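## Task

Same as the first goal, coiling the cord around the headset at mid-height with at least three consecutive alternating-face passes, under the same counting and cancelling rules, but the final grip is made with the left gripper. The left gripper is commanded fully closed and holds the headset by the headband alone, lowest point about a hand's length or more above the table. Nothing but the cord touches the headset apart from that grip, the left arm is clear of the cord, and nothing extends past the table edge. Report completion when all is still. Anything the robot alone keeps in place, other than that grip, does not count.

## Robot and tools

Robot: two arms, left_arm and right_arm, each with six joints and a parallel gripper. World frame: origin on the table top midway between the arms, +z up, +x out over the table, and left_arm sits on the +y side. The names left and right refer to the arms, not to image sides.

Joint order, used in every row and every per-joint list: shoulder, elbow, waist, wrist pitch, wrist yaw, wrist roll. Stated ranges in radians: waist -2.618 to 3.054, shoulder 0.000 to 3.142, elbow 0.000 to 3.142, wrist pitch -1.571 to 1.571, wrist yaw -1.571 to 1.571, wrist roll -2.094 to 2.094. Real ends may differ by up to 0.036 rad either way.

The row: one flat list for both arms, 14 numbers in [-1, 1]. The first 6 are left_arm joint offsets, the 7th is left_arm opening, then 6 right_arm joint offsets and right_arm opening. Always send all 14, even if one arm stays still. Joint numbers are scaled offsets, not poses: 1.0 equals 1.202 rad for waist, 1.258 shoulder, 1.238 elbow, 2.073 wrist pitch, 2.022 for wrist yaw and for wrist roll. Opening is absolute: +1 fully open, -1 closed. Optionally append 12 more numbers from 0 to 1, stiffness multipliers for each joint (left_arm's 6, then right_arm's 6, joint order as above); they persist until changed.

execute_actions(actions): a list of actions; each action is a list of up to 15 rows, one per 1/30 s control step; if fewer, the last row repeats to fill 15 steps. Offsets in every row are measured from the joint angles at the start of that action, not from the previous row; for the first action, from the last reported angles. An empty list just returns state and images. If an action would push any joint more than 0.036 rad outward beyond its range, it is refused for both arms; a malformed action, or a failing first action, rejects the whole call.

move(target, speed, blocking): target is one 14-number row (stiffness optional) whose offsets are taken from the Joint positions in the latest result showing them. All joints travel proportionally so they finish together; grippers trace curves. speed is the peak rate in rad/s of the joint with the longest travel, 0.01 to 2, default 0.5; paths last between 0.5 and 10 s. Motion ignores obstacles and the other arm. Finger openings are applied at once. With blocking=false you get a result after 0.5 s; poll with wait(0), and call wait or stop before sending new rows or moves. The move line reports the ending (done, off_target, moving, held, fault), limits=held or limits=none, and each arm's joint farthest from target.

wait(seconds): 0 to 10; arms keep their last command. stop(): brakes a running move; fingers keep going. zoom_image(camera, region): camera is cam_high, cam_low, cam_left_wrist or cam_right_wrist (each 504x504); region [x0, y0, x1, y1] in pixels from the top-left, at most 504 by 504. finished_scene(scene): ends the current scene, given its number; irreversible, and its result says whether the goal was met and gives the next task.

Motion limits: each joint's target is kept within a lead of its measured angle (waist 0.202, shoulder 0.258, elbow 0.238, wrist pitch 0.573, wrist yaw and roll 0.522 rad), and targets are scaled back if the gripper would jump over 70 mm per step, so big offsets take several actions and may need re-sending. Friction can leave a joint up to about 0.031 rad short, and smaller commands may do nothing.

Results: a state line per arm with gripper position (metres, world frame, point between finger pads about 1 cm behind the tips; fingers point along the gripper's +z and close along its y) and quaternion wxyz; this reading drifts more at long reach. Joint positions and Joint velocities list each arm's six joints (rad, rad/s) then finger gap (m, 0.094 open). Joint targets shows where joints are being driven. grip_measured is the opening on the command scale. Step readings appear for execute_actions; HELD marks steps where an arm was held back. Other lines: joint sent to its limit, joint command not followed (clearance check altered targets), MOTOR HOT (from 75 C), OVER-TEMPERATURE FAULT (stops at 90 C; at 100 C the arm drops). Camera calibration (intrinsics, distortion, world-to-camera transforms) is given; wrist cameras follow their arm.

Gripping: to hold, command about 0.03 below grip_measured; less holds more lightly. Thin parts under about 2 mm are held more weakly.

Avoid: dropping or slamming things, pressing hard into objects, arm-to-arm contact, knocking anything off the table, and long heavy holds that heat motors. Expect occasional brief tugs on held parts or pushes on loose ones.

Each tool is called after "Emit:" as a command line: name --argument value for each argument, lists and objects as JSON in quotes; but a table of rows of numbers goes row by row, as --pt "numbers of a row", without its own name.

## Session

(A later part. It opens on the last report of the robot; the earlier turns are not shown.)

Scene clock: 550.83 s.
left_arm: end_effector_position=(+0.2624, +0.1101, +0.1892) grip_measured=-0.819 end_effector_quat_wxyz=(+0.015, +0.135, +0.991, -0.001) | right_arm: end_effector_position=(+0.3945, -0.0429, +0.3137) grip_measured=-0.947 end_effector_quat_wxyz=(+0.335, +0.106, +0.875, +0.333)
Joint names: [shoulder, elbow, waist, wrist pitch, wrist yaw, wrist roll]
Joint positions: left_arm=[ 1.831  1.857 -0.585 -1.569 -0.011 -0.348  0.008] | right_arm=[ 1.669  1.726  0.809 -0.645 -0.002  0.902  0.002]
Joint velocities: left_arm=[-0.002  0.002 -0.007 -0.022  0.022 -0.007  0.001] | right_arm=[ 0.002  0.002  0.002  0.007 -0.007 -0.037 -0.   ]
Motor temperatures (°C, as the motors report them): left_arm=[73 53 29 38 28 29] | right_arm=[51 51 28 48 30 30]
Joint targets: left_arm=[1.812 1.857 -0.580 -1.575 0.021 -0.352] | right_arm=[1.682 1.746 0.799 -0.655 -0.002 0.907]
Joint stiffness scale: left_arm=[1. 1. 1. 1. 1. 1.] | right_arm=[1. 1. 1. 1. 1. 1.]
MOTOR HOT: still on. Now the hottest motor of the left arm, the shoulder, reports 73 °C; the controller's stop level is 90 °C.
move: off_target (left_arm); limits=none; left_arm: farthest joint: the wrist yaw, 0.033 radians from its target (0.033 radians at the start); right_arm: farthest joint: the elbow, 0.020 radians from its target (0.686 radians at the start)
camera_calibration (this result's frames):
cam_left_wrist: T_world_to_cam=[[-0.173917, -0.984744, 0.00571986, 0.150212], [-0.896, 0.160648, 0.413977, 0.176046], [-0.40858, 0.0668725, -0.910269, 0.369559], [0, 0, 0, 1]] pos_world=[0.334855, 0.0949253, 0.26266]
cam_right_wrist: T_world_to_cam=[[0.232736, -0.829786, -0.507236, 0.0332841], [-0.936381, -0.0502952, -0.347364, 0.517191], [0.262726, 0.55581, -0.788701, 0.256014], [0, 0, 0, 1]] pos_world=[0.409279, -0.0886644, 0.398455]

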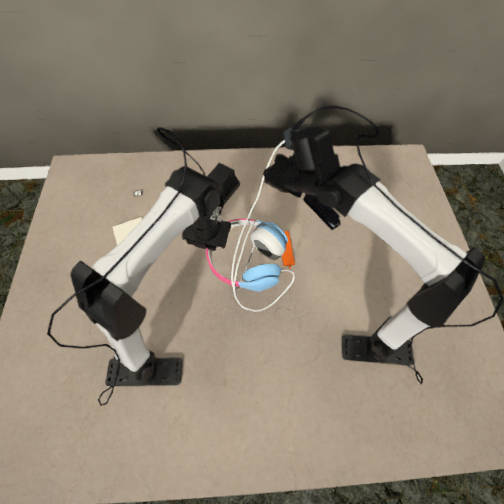

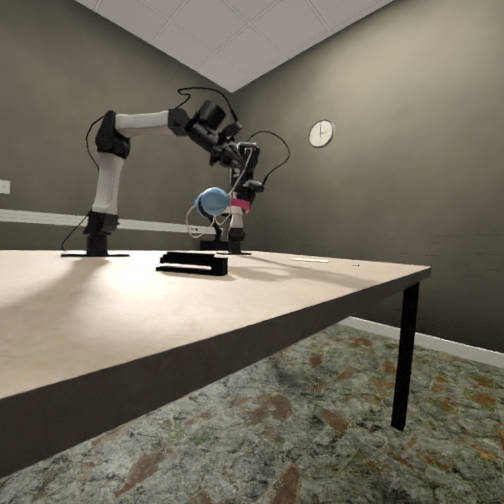

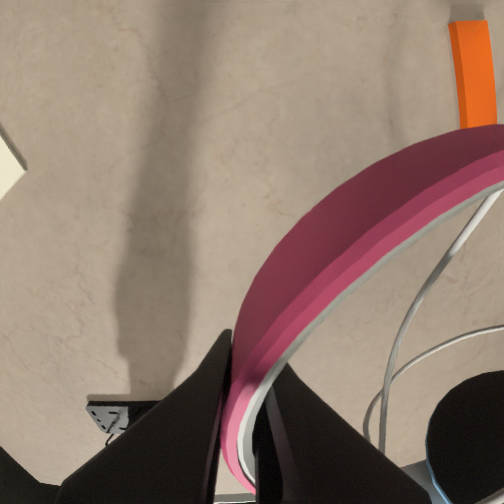

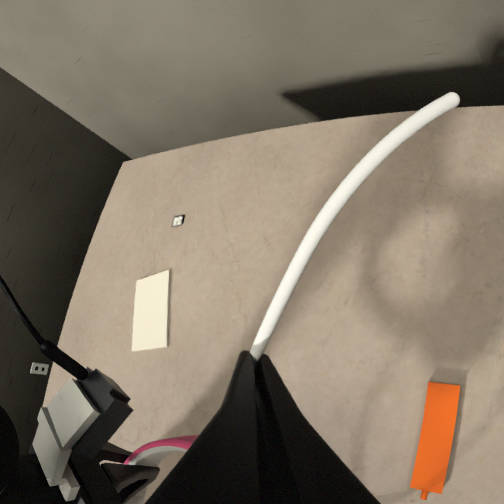

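Emit:
move --target '[-0.015, 0, 0.004, -0.003, 0.016, -0.002, -1, 0.244, 0.244, -0.139, -0.053, 0, 0.003, -0.98]' --speed 0.15

Emit:
zoom_image --camera "cam_low" --region '[170, 130, 300, 260]'

Emit:
zoom_image --camera "cam_high" --region '[190, 170, 330, 320]'

Scene clock: 562.90 s.
left_arm: end_effector_position=(+0.2678, +0.1081, +0.1894) grip_measured=-0.819 end_effector_quat_wxyz=(+0.027, +0.126, +0.992, -0.003) | right_arm: end_effector_position=(+0.4776, -0.0704, +0.2630) grip_measured=-0.947 end_effector_quat_wxyz=(+0.297, +0.169, +0.898, +0.276)
Joint names: [shoulder, elbow, waist, wrist pitch, wrist yaw, wrist roll]
Joint positions: left_arm=[ 1.831  1.857 -0.585 -1.546 -0.02  -0.367  0.008] | right_arm=[ 1.963  2.006  0.665 -0.779 -0.036  0.903  0.002]
Joint velocities: left_arm=[ 0.002  0.012  0.002  0.037  0.022  0.051 -0.   ] | right_arm=[-0.017 -0.002 -0.002  0.007 -0.037 -0.037 -0.   ]
Motor temperatures (°C, as the motors report them): left_arm=[73 53 29 37 28 29] | right_arm=[53 53 28 47 30 30]
Joint targets: left_arm=[1.812 1.857 -0.580 -1.575 0.021 -0.352] | right_arm=[1.976 2.028 0.642 -0.755 -0.002 0.908]
Joint stiffness scale: left_arm=[1. 1. 1. 1. 1. 1.] | right_arm=[1. 1. 1. 1. 1. 1.]
MOTOR HOT: still on. Now the hottest motor of the left arm, the shoulder, reports 73 °C; the controller's stop level is 90 °C.
move: off_target (left_arm, right_arm); limits=none; left_arm: farthest joint: the wrist yaw, 0.042 radians from its target (0.033 radians at the start); right_arm: farthest joint: the wrist yaw, 0.034 radians from its target (0.000 radians at the start)
camera_calibration (this result's frames):
cam_left_wrist: T_world_to_cam=[[-0.155319, -0.987828, 0.00850211, 0.144021], [-0.90828, 0.146186, 0.391992, 0.190098], [-0.388463, 0.0531616, -0.919929, 0.370034], [0, 0, 0, 1]] pos_world=[0.338776, 0.0948067, 0.264664]
cam_right_wrist: T_world_to_cam=[[0.0650707, -0.87895, -0.472454, 0.0328471], [-0.975019, 0.0447635, -0.217566, 0.566963], [0.212379, 0.474809, -0.85408, 0.245046], [0, 0, 0, 1]] pos_world=[0.498619, -0.112858, 0.348159]

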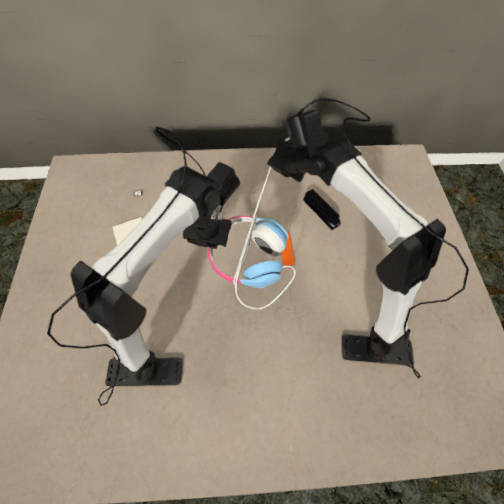

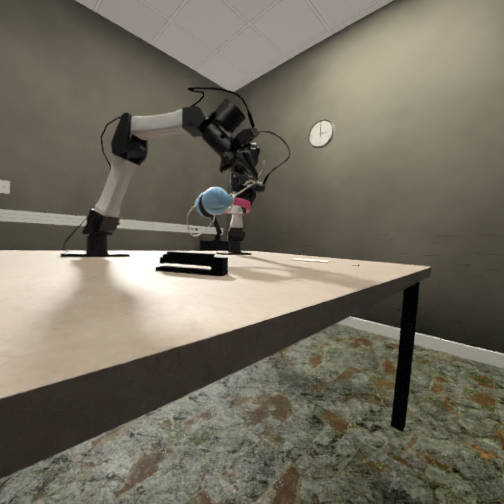

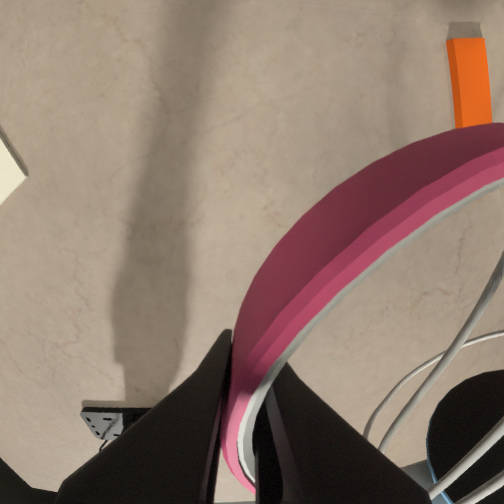

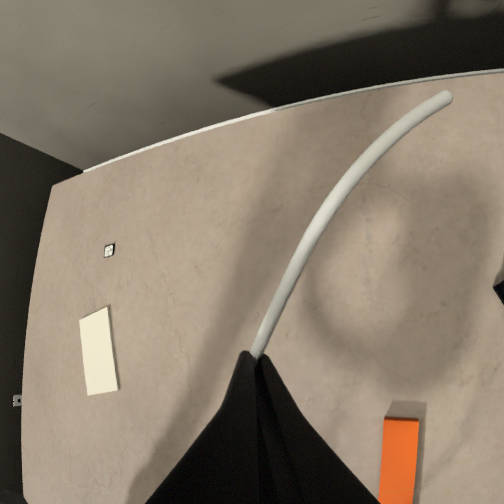

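Region (170, 130, 300, 260) of cam_low's 504x504 image, scaled by 3.877, with more detail than that image has.

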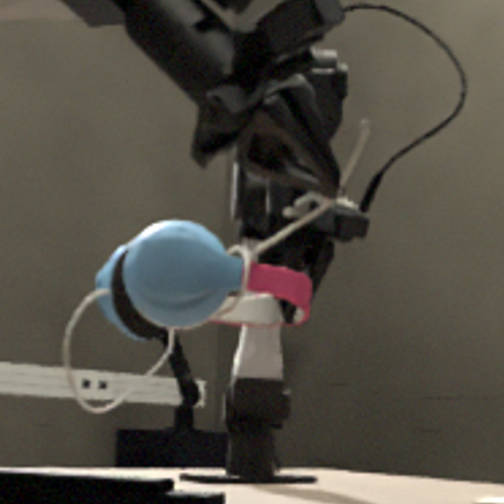

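Region (190, 170, 330, 320) of cam_high's 504x504 image, scaled by 3.360, with more detail than that image has; it fills the left 470 columns of this view, and the rest is white.

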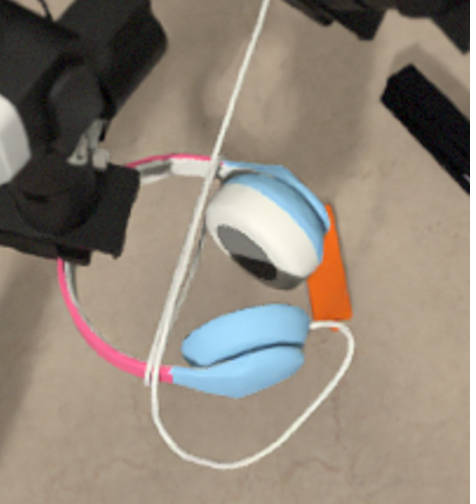

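Emit:
move --target '[-0.015, 0, 0.004, -0.014, 0.02, 0.007, -1, 0.114, 0.016, 0, -0.04, 0.017, 0.003, -0.98]' --speed 0.15

Scene clock: 585.70 s.
left_arm: end_effector_position=(+0.2688, +0.1091, +0.1895) grip_measured=-0.819 end_effector_quat_wxyz=(+0.030, +0.125, +0.992, +0.000) | right_arm: end_effector_position=(+0.4714, -0.0682, +0.1818) grip_measured=-0.947 end_effector_quat_wxyz=(+0.215, +0.175, +0.937, +0.213)
Joint names: [shoulder, elbow, waist, wrist pitch, wrist yaw, wrist roll]
Joint positions: left_arm=[ 1.831  1.857 -0.585 -1.545 -0.028 -0.368  0.008] | right_arm=[ 2.088  2.006  0.671 -0.875 -0.043  0.905  0.002]
Joint velocities: left_arm=[-0.022  0.007  0.017 -0.022  0.022  0.051 -0.   ] | right_arm=[-0.012 -0.017  0.007  0.007  0.066  0.051 -0.001]
Motor temperatures (°C, as the motors report them): left_arm=[74 53 29 37 28 29] | right_arm=[59 55 28 47 30 30]
Joint targets: left_arm=[1.812 1.857 -0.580 -1.575 0.021 -0.353] | right_arm=[2.107 2.026 0.665 -0.862 -0.002 0.909]
Joint stiffness scale: left_arm=[1. 1. 1. 1. 1. 1.] | right_arm=[1. 1. 1. 1. 1. 1.]
MOTOR HOT: still on. Now the hottest motor of the left arm, the shoulder, reports 74 °C; the controller's stop level is 90 °C.
move: off_target (left_arm, right_arm); limits=none; left_arm: farthest joint: the wrist yaw, 0.049 radians from its target (0.041 radians at the start); right_arm: farthest joint: the wrist yaw, 0.041 radians from its target (0.034 radians at the start)
camera_calibration (this result's frames):
cam_left_wrist: T_world_to_cam=[[-0.153438, -0.988156, 0.00194772, 0.145899], [-0.910727, 0.142179, 0.387766, 0.192767], [-0.38345, 0.057724, -0.921756, 0.368927], [0, 0, 0, 1]] pos_world=[0.33941, 0.0954679, 0.265028]
cam_right_wrist: T_world_to_cam=[[-0.00986197, -0.923425, -0.383652, 0.0129606], [-0.999399, 0.0218514, -0.0269047, 0.518474], [0.0332278, 0.383156, -0.923086, 0.266642], [0, 0, 0, 1]] pos_world=[0.50943, -0.101527, 0.265056]

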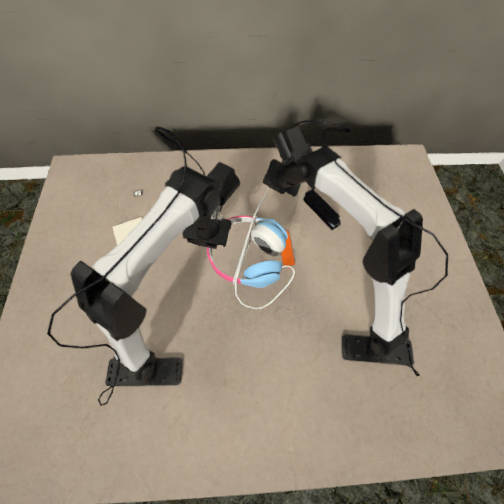

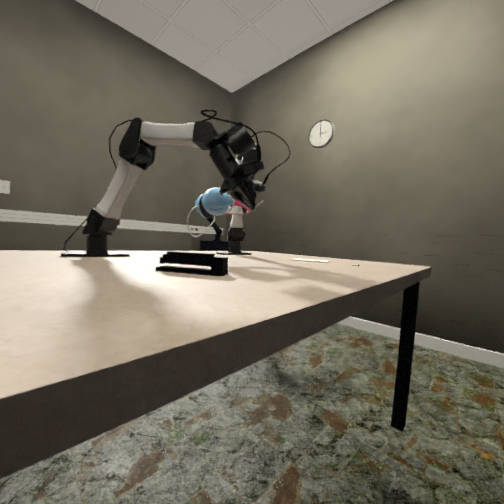

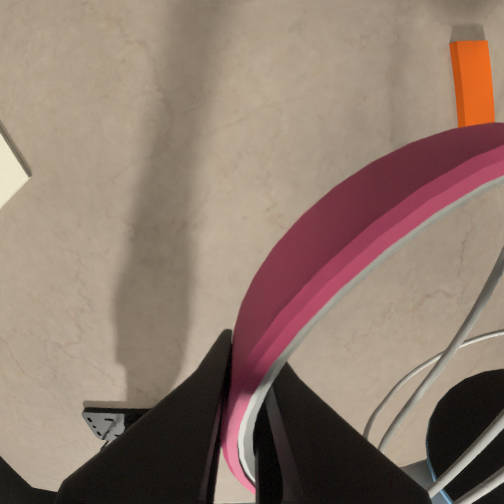

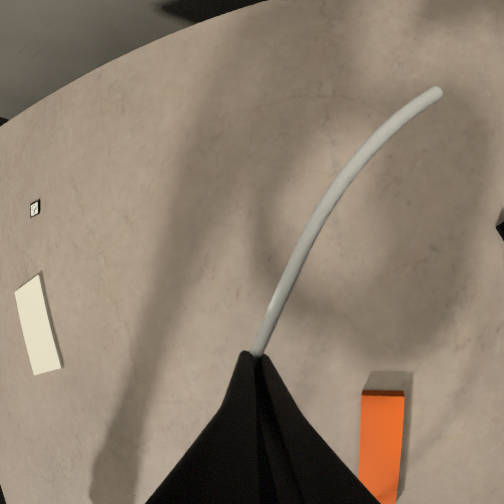

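Emit:
move --target '[-0.015, 0, 0.004, -0.014, 0.024, 0.007, -1, 0.045, -0.162, 0.09, -0.008, 0.02, 0.002, -0.98]' --speed 0.15

Emit:
zoom_image --camera "cam_high" --region '[190, 170, 330, 320]'

Emit:
zoom_image --camera "cam_low" --region '[170, 130, 300, 260]'

Scene clock: 593.77 s.
left_arm: end_effector_position=(+0.2645, +0.1120, +0.1893) grip_measured=-0.819 end_effector_quat_wxyz=(+0.020, +0.125, +0.992, +0.005) | right_arm: end_effector_position=(+0.4109, -0.0417, +0.1003) grip_measured=-0.947 end_effector_quat_wxyz=(+0.131, +0.131, +0.971, +0.151)
Joint names: [shoulder, elbow, waist, wrist pitch, wrist yaw, wrist roll]
Joint positions: left_arm=[ 1.831  1.857 -0.585 -1.566 -0.027 -0.369  0.008] | right_arm=[ 2.118  1.829  0.779 -0.879 -0.036  0.905  0.002]
Joint velocities: left_arm=[0.012 0.012 0.007 0.037 0.007 0.081 0.001] | right_arm=[-0.012 -0.002  0.012  0.022 -0.037 -0.051 -0.002]
Motor temperatures (°C, as the motors report them): left_arm=[74 53 29 37 28 29] | right_arm=[60 55 28 46 30 30]
Joint targets: left_arm=[1.812 1.857 -0.580 -1.574 0.020 -0.354] | right_arm=[2.145 1.806 0.779 -0.892 -0.002 0.909]
Joint stiffness scale: left_arm=[1. 1. 1. 1. 1. 1.] | right_arm=[1. 1. 1. 1. 1. 1.]
MOTOR HOT: still on. Now the hottest motor of the left arm, the shoulder, reports 74 °C; the controller's stop level is 90 °C.
move: off_target (left_arm, right_arm); limits=none; left_arm: farthest joint: the wrist yaw, 0.048 radians from its target (0.049 radians at the start); right_arm: farthest joint: the wrist yaw, 0.033 radians from its target (0.041 radians at the start)
camera_calibration (this result's frames):
cam_left_wrist: T_world_to_cam=[[-0.153135, -0.988182, -0.00676878, 0.149667], [-0.903825, 0.137286, 0.405281, 0.183958], [-0.399562, 0.0681803, -0.914167, 0.368577], [0, 0, 0, 1]] pos_world=[0.336454, 0.0975138, 0.2634]
cam_right_wrist: T_world_to_cam=[[0.0314644, -0.961959, -0.271374, -0.0242223], [-0.985934, -0.0744599, 0.149629, 0.427989], [-0.164144, 0.262849, -0.950772, 0.262154], [0, 0, 0, 1]] pos_world=[0.465763, -0.0603399, 0.178636]

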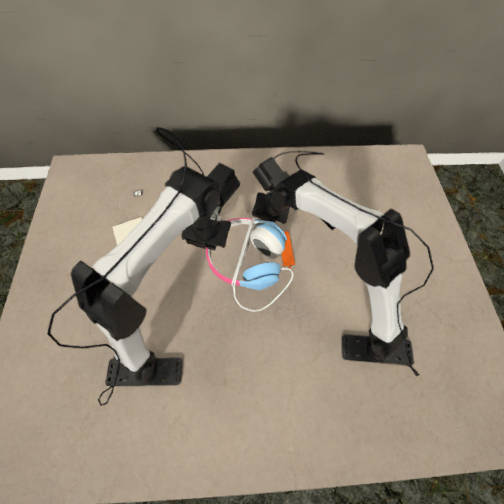

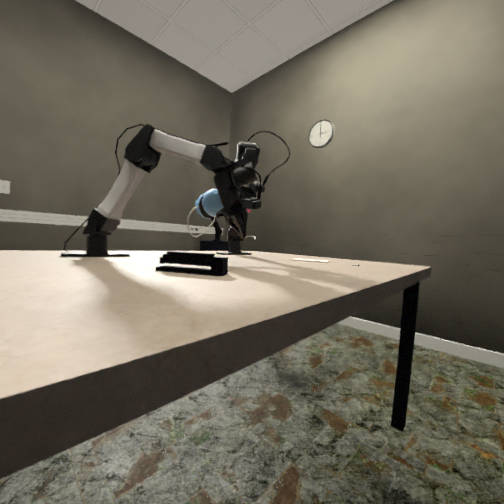

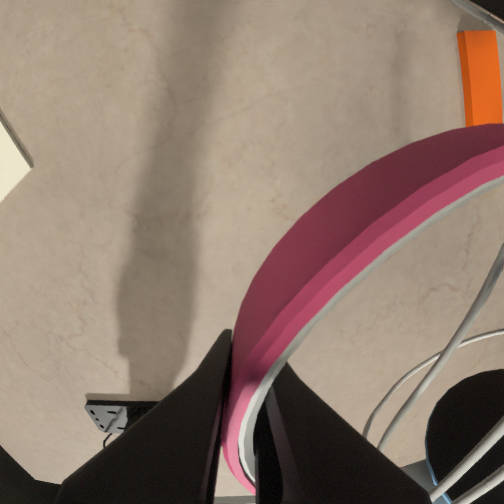

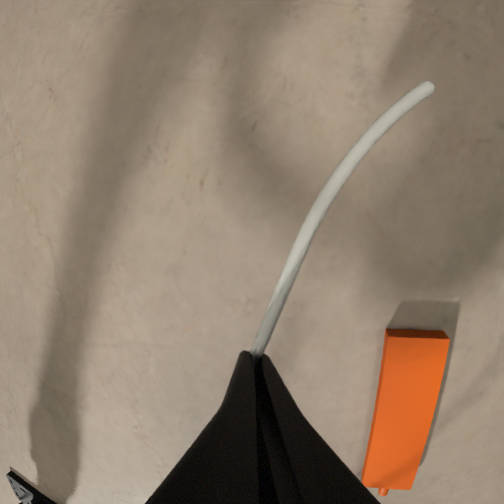

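Region (190, 170, 330, 320) of cam_high's 504x504 image, scaled by 3.360, with more detail than that image has; it fills the left 470 columns of this view, and the rest is white.

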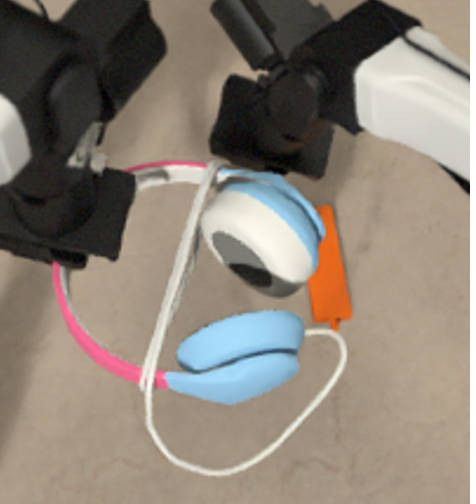

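Region (170, 130, 300, 260) of cam_low's 504x504 image, scaled by 3.877, with more detail than that image has.

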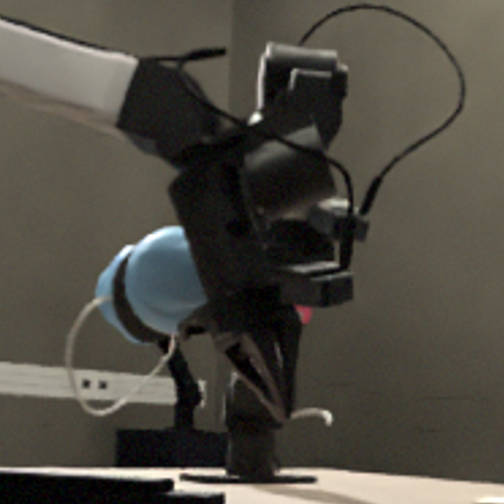

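Emit:
move --target '[-0.015, 0, 0.004, -0.004, 0.023, 0.007, -1, 0.0, 0.0, 0.0, 0.0, 0.0, 0.0, -0.3]' --speed 0.15

Scene clock: 599.57 s.
left_arm: end_effector_position=(+0.2628, +0.1101, +0.1890) grip_measured=-0.819 end_effector_quat_wxyz=(+0.016, +0.129, +0.992, -0.001) | right_arm: end_effector_position=(+0.4108, -0.0416, +0.1003) grip_measured=-0.303 end_effector_quat_wxyz=(+0.131, +0.130, +0.971, +0.152)
Joint names: [shoulder, elbow, waist, wrist pitch, wrist yaw, wrist roll]
Joint positions: left_arm=[ 1.832  1.857 -0.585 -1.568 -0.013 -0.361  0.008] | right_arm=[ 2.118  1.829  0.779 -0.879 -0.037  0.905  0.033]
Joint velocities: left_arm=[ 0.012 -0.012  0.002 -0.051 -0.037  0.022 -0.001] | right_arm=[-0.002  0.012  0.022  0.022 -0.007  0.051  0.   ]
Motor temperatures (°C, as the motors report them): left_arm=[74 53 29 37 28 29] | right_arm=[61 55 28 45 30 30]
Joint targets: left_arm=[1.812 1.857 -0.580 -1.575 0.019 -0.354] | right_arm=[2.118 1.829 0.779 -0.879 -0.036 0.905]
Joint stiffness scale: left_arm=[1. 1. 1. 1. 1. 1.] | right_arm=[1. 1. 1. 1. 1. 1.]
MOTOR HOT: still on. Now the hottest motor of the left arm, the shoulder, reports 74 °C; the controller's stop level is 90 °C.
move: off_target (left_arm); limits=none; left_arm: farthest joint: the wrist yaw, 0.032 radians from its target (0.047 radians at the start); right_arm: farthest joint: the wrist yaw, 0.001 radians from its target (0.000 radians at the start)
camera_calibration (this result's frames):
cam_left_wrist: T_world_to_cam=[[-0.161476, -0.986865, 0.00490177, 0.147422], [-0.898416, 0.149055, 0.413076, 0.178604], [-0.408381, 0.062298, -0.910683, 0.370051], [0, 0, 0, 1]] pos_world=[0.335388, 0.0958107, 0.262499]
cam_right_wrist: T_world_to_cam=[[0.0316391, -0.961796, -0.271933, -0.0241268], [-0.98585, -0.0748392, 0.149995, 0.427832], [-0.164616, 0.263339, -0.950555, 0.262311], [0, 0, 0, 1]] pos_world=[0.465722, -0.0602632, 0.178607]

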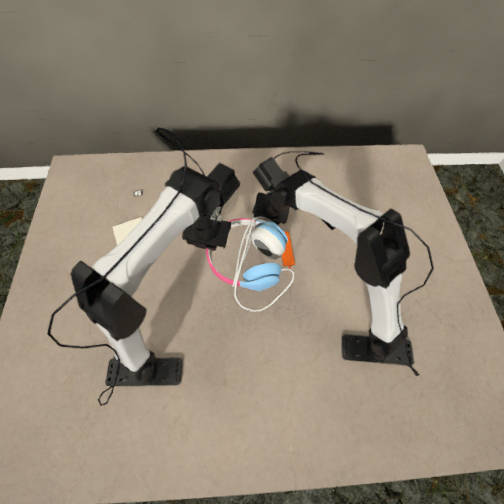

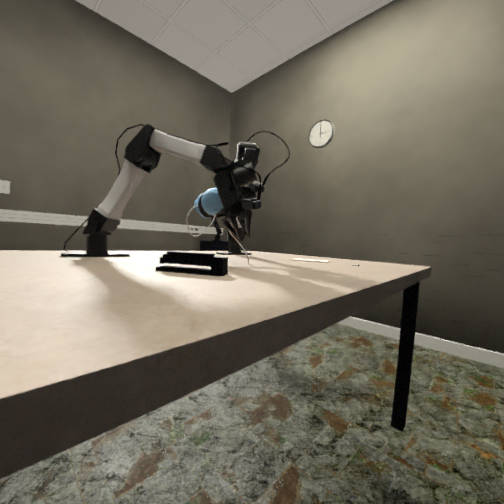

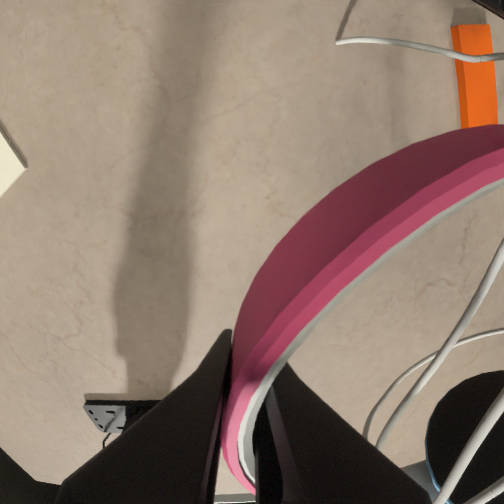

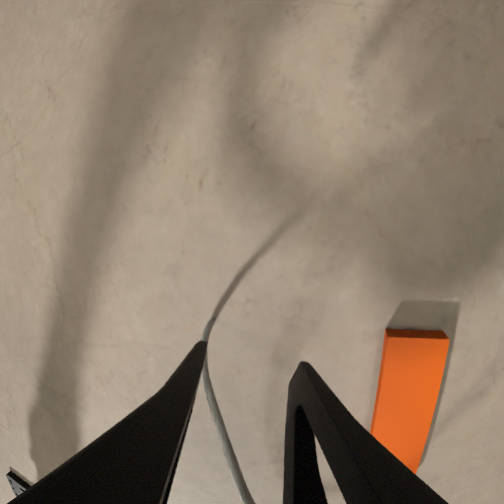

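Emit:
move --target '[-0.015, 0, 0.004, -0.003, 0.016, 0.003, -1, -0.18, 0.0, -0.2, 0.0, 0.018, 0.0, -0.3]' --speed 0.3

Emit:
zoom_image --camera "cam_low" --region '[170, 140, 300, 270]'

Emit:
zoom_image --camera "cam_high" --region '[190, 170, 330, 320]'

Scene clock: 623.70 s.
left_arm: end_effector_position=(+0.2628, +0.1101, +0.1890) grip_measured=-0.819 end_effector_quat_wxyz=(+0.016, +0.129, +0.992, -0.001) | right_arm: end_effector_position=(+0.4645, -0.1535, +0.2073) grip_measured=-0.303 end_effector_quat_wxyz=(+0.242, +0.240, +0.921, +0.188)
Joint names: [shoulder, elbow, waist, wrist pitch, wrist yaw, wrist roll]
Joint positions: left_arm=[ 1.832  1.857 -0.585 -1.568 -0.013 -0.36   0.008] | right_arm=[ 1.897  1.829  0.541 -0.879 -0.008  0.905  0.033]
Joint velocities: left_arm=[-0.002 -0.002  0.002  0.022  0.007  0.022 -0.001] | right_arm=[-0.007 -0.022  0.022 -0.037  0.007  0.037 -0.001]
Motor temperatures (°C, as the motors report them): left_arm=[74 53 29 36 28 29] | right_arm=[68 54 28 43 30 30]
Joint targets: left_arm=[1.813 1.857 -0.580 -1.574 0.019 -0.354] | right_arm=[1.892 1.829 0.539 -0.879 0.000 0.905]
Joint stiffness scale: left_arm=[1. 1. 1. 1. 1. 1.] | right_arm=[1. 1. 1. 1. 1. 1.]
MOTOR HOT: still on. Now the hottest motor of the left arm, the shoulder, reports 74 °C; the controller's stop level is 90 °C.
move: off_target (left_arm); limits=none; left_arm: farthest joint: the wrist yaw, 0.032 radians from its target (0.032 radians at the start); right_arm: farthest joint: the wrist yaw, 0.007 radians from its target (0.036 radians at the start)
camera_calibration (this result's frames):
cam_left_wrist: T_world_to_cam=[[-0.161852, -0.986803, 0.00488981, 0.147517], [-0.89836, 0.149393, 0.413076, 0.178552], [-0.408355, 0.0624644, -0.910683, 0.370026], [0, 0, 0, 1]] pos_world=[0.335382, 0.0957822, 0.262499]
cam_right_wrist: T_world_to_cam=[[-0.140566, -0.920021, -0.365789, 0.00147753], [-0.984053, 0.170502, -0.0506881, 0.534758], [0.109002, 0.352831, -0.929317, 0.284531], [0, 0, 0, 1]] pos_world=[0.495423, -0.190209, 0.292066]

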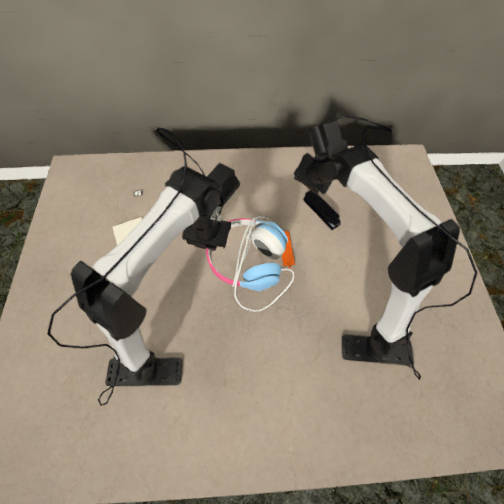

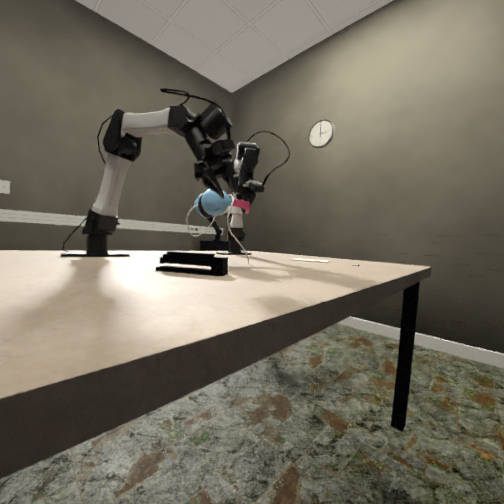

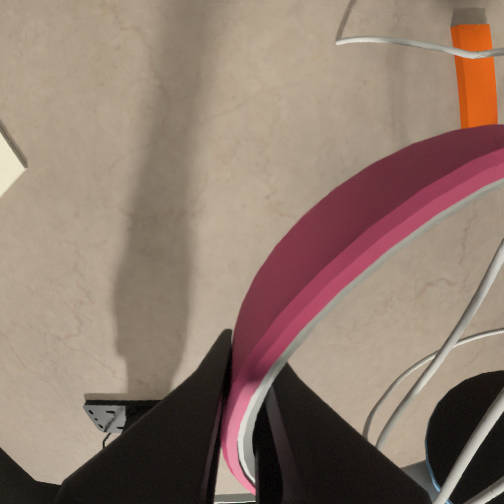

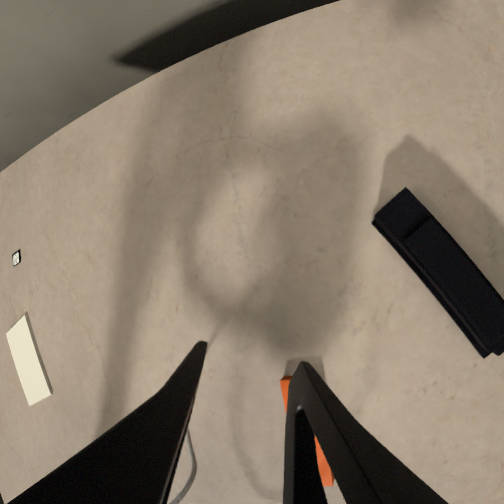

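Region (170, 140, 300, 270) of cam_low's 504x504 image, scaled by 3.877, with more detail than that image has.

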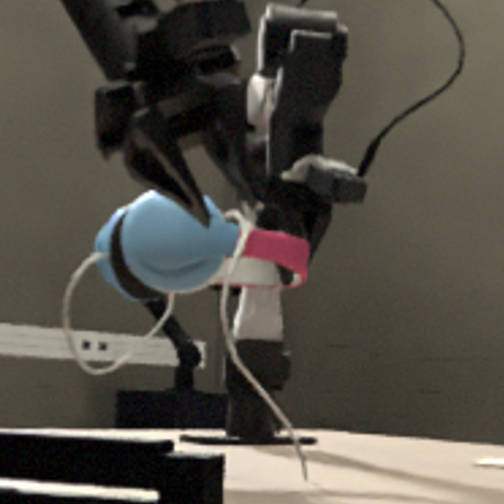

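Region (190, 170, 330, 320) of cam_high's 504x504 image, scaled by 3.360, with more detail than that image has; it fills the left 470 columns of this view, and the rest is white.

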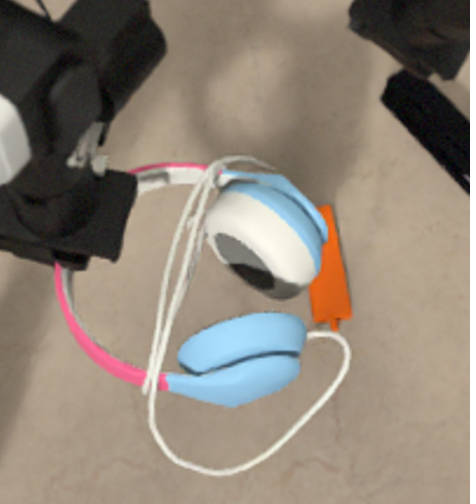

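Emit:
move --target '[-0.276, 0.091, 0.004, -0.003, 0.016, 0.282, -1, -0.3, -0.2, -0.3, 0.0, 0.0, 0.0, -0.3]' --speed 0.2

Emit:
zoom_image --camera "cam_low" --region '[150, 110, 310, 270]'

Emit:
zoom_image --camera "cam_high" --region '[160, 170, 330, 340]'

Scene clock: 637.63 s.
left_arm: end_effector_position=(+0.2330, +0.1310, +0.3139) grip_measured=-0.819 end_effector_quat_wxyz=(+0.215, +0.393, +0.893, -0.039) | right_arm: end_effector_position=(+0.4253, -0.3262, +0.2755) grip_measured=-0.303 end_effector_quat_wxyz=(+0.328, +0.388, +0.844, +0.172)
Joint names: [shoulder, elbow, waist, wrist pitch, wrist yaw, wrist roll]
Joint positions: left_arm=[ 1.502  1.946 -0.585 -1.574 -0.011  0.213  0.008] | right_arm=[ 1.532  1.6    0.19  -0.879 -0.008  0.905  0.033]
Joint velocities: left_arm=[-0.007 -0.007  0.007 -0.037 -0.007 -0.051 -0.001] | right_arm=[ 0.007  0.012  0.002  0.066  0.022  0.022 -0.001]
Motor temperatures (°C, as the motors report them): left_arm=[74 53 29 36 28 29] | right_arm=[67 53 28 43 30 30]
Joint targets: left_arm=[1.485 1.970 -0.580 -1.574 0.019 0.210] | right_arm=[1.519 1.581 0.180 -0.879 -0.008 0.905]
Joint stiffness scale: left_arm=[1. 1. 1. 1. 1. 1.] | right_arm=[1. 1. 1. 1. 1. 1.]
MOTOR HOT: still on. Now the hottest motor of the left arm, the shoulder, reports 74 °C; the controller's stop level is 90 °C.
move: off_target (left_arm); limits=none; left_arm: farthest joint: the wrist yaw, 0.030 radians from its target (0.032 radians at the start); right_arm: farthest joint: the elbow, 0.019 radians from its target (0.247 radians at the start)
camera_calibration (this result's frames):
cam_left_wrist: T_world_to_cam=[[-0.659793, -0.749357, -0.0560201, 0.266698], [-0.751134, 0.659835, 0.0203621, 0.119156], [0.0217056, 0.0555134, -0.998222, 0.398477], [0, 0, 0, 1]] pos_world=[0.256819, 0.0991074, 0.410283]
cam_right_wrist: T_world_to_cam=[[-0.395007, -0.813085, -0.427624, 0.0221146], [-0.850447, 0.499677, -0.164507, 0.610961], [0.347432, 0.29869, -0.888862, 0.28296], [0, 0, 0, 1]] pos_world=[0.430016, -0.371819, 0.361476]

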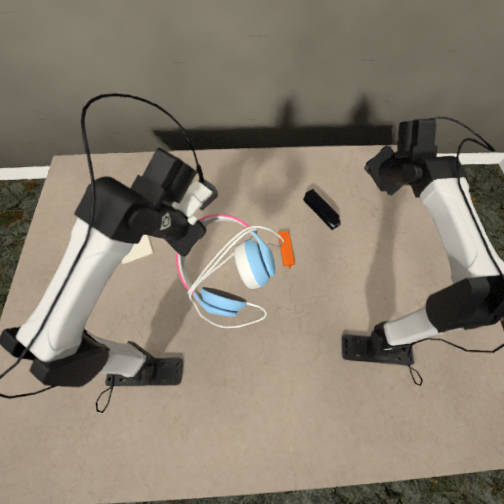

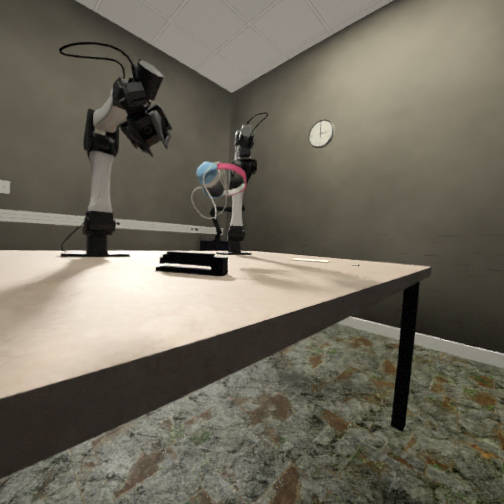

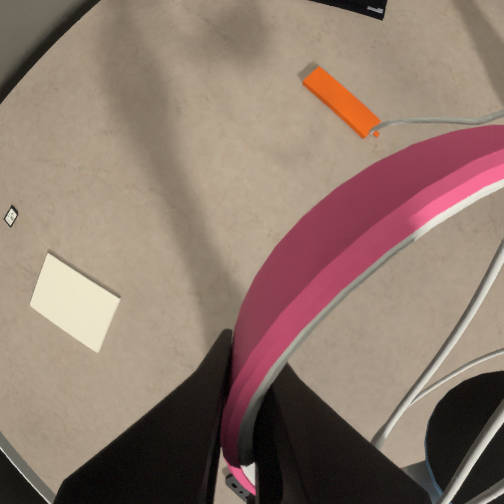

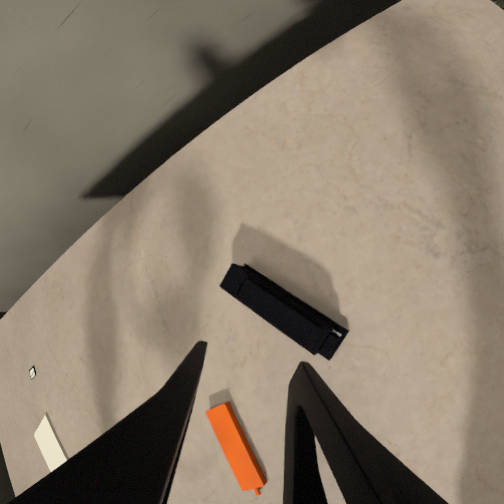

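Region (150, 110, 310, 270) of cam_low's 504x504 image, scaled by 3.150, with more detail than that image has.

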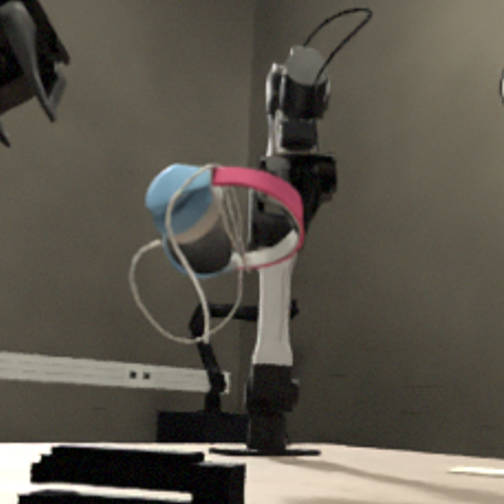

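Region (160, 170, 330, 340) of cam_high's 504x504 image, scaled by 2.965, with more detail than that image has.

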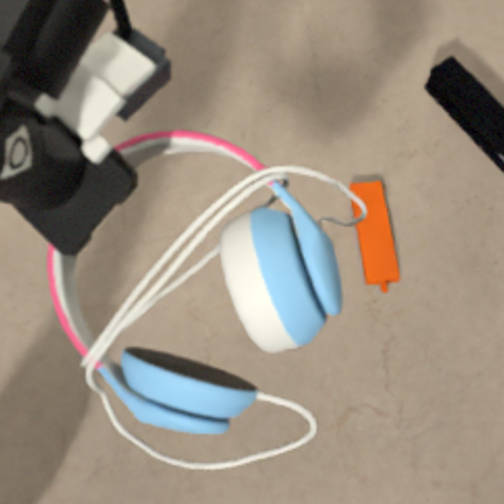

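Emit:
zoom_image --camera "cam_low" --region '[185, 150, 260, 225]'

Emit:
zoom_image --camera "cam_high" --region '[175, 210, 285, 320]'

Region (185, 150, 260, 225) of cam_low's 504x504 image, scaled by 6.720, with more detail than that image has.

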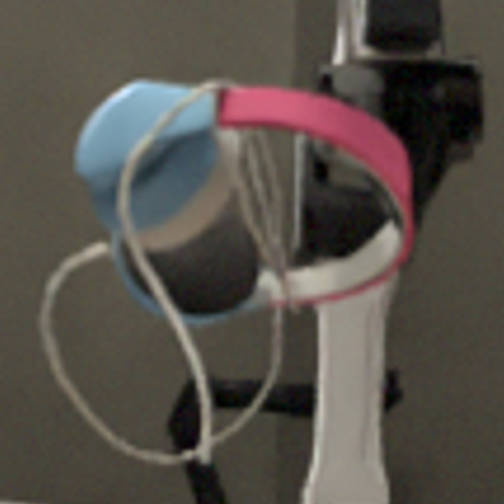

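Region (175, 210, 285, 320) of cam_high's 504x504 image, scaled by 4.582, with more detail than that image has.

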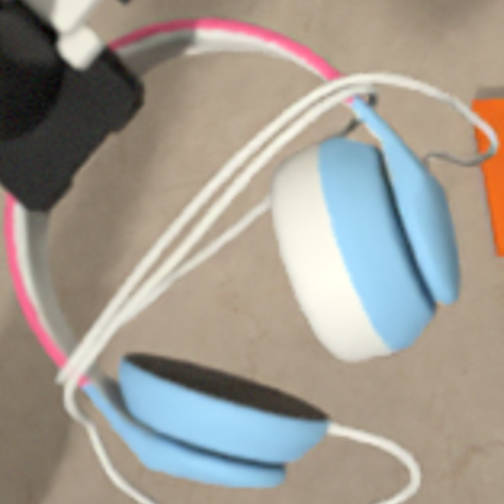

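Emit:
execute_actions --actions '[]'

Emit:
zoom_image --camera "cam_high" --region '[160, 190, 310, 340]'

Scene clock: 647.33 s.
left_arm: end_effector_position=(+0.2330, +0.1310, +0.3139) grip_measured=-0.819 end_effector_quat_wxyz=(+0.215, +0.394, +0.893, -0.039) | right_arm: end_effector_position=(+0.4253, -0.3262, +0.2755) grip_measured=-0.303 end_effector_quat_wxyz=(+0.328, +0.388, +0.844, +0.172)
Joint names: [shoulder, elbow, waist, wrist pitch, wrist yaw, wrist roll]
Joint positions: left_arm=[ 1.502  1.946 -0.585 -1.574 -0.011  0.214  0.008] | right_arm=[ 1.532  1.6    0.19  -0.879 -0.008  0.905  0.033]
Joint velocities: left_arm=[-0.002  0.017  0.002 -0.051  0.007 -0.022  0.   ] | right_arm=[ 0.002 -0.027 -0.012  0.007 -0.022  0.022 -0.   ]
Motor temperatures (°C, as the motors report them): left_arm=[71 54 29 37 28 29] | right_arm=[64 53 28 44 30 30]
Joint targets: left_arm=[1.485 1.970 -0.580 -1.574 0.019 0.210] | right_arm=[1.519 1.581 0.180 -0.879 -0.008 0.905]
Joint stiffness scale: left_arm=[1. 1. 1. 1. 1. 1.] | right_arm=[1. 1. 1. 1. 1. 1.]
MOTOR HOT: cleared. Now the hottest motor of the left arm, the shoulder, reports 71 °C.
camera_calibration (this result's frames):
cam_left_wrist: T_world_to_cam=[[-0.660046, -0.749121, -0.0561813, 0.266777], [-0.750908, 0.660092, 0.0203828, 0.119064], [0.0218156, 0.0556406, -0.998213, 0.398432], [0, 0, 0, 1]] pos_world=[0.256799, 0.0990862, 0.41028]
cam_right_wrist: T_world_to_cam=[[-0.395007, -0.813085, -0.427624, 0.0221146], [-0.850447, 0.499677, -0.164507, 0.610961], [0.347432, 0.29869, -0.888862, 0.28296], [0, 0, 0, 1]] pos_world=[0.430016, -0.371819, 0.361476]

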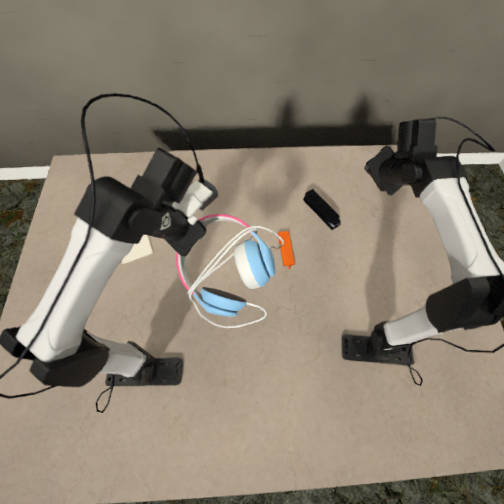

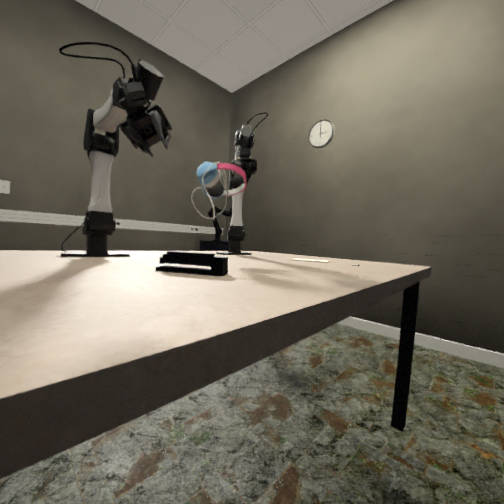

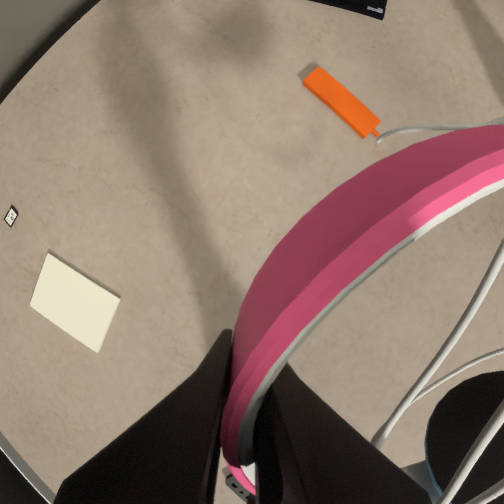

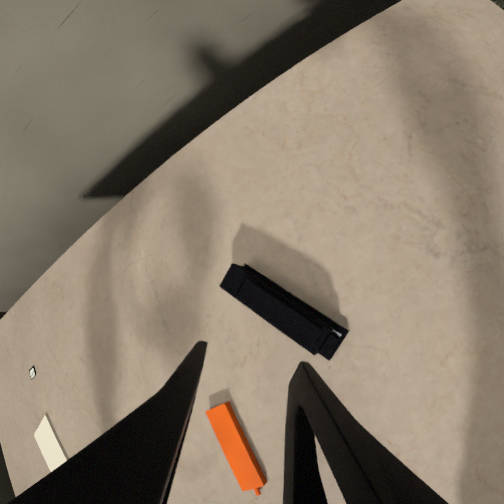

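Region (160, 190, 310, 340) of cam_high's 504x504 image, scaled by 3.360, with more detail than that image has.

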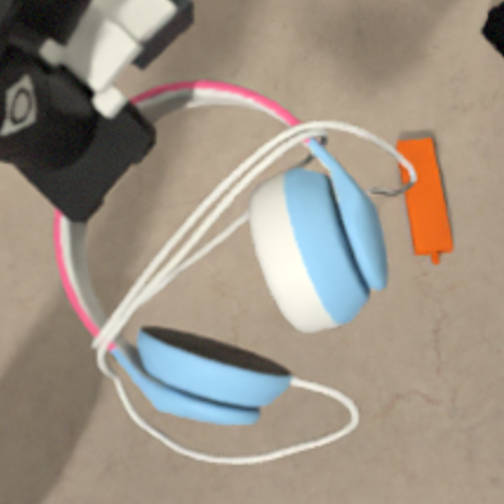

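The cable now makes three tight crossings, the headset is lifted clear of the table, and nothing is moving.

Emit:
finished_scene --scene 2

The scene is finished: the task was done.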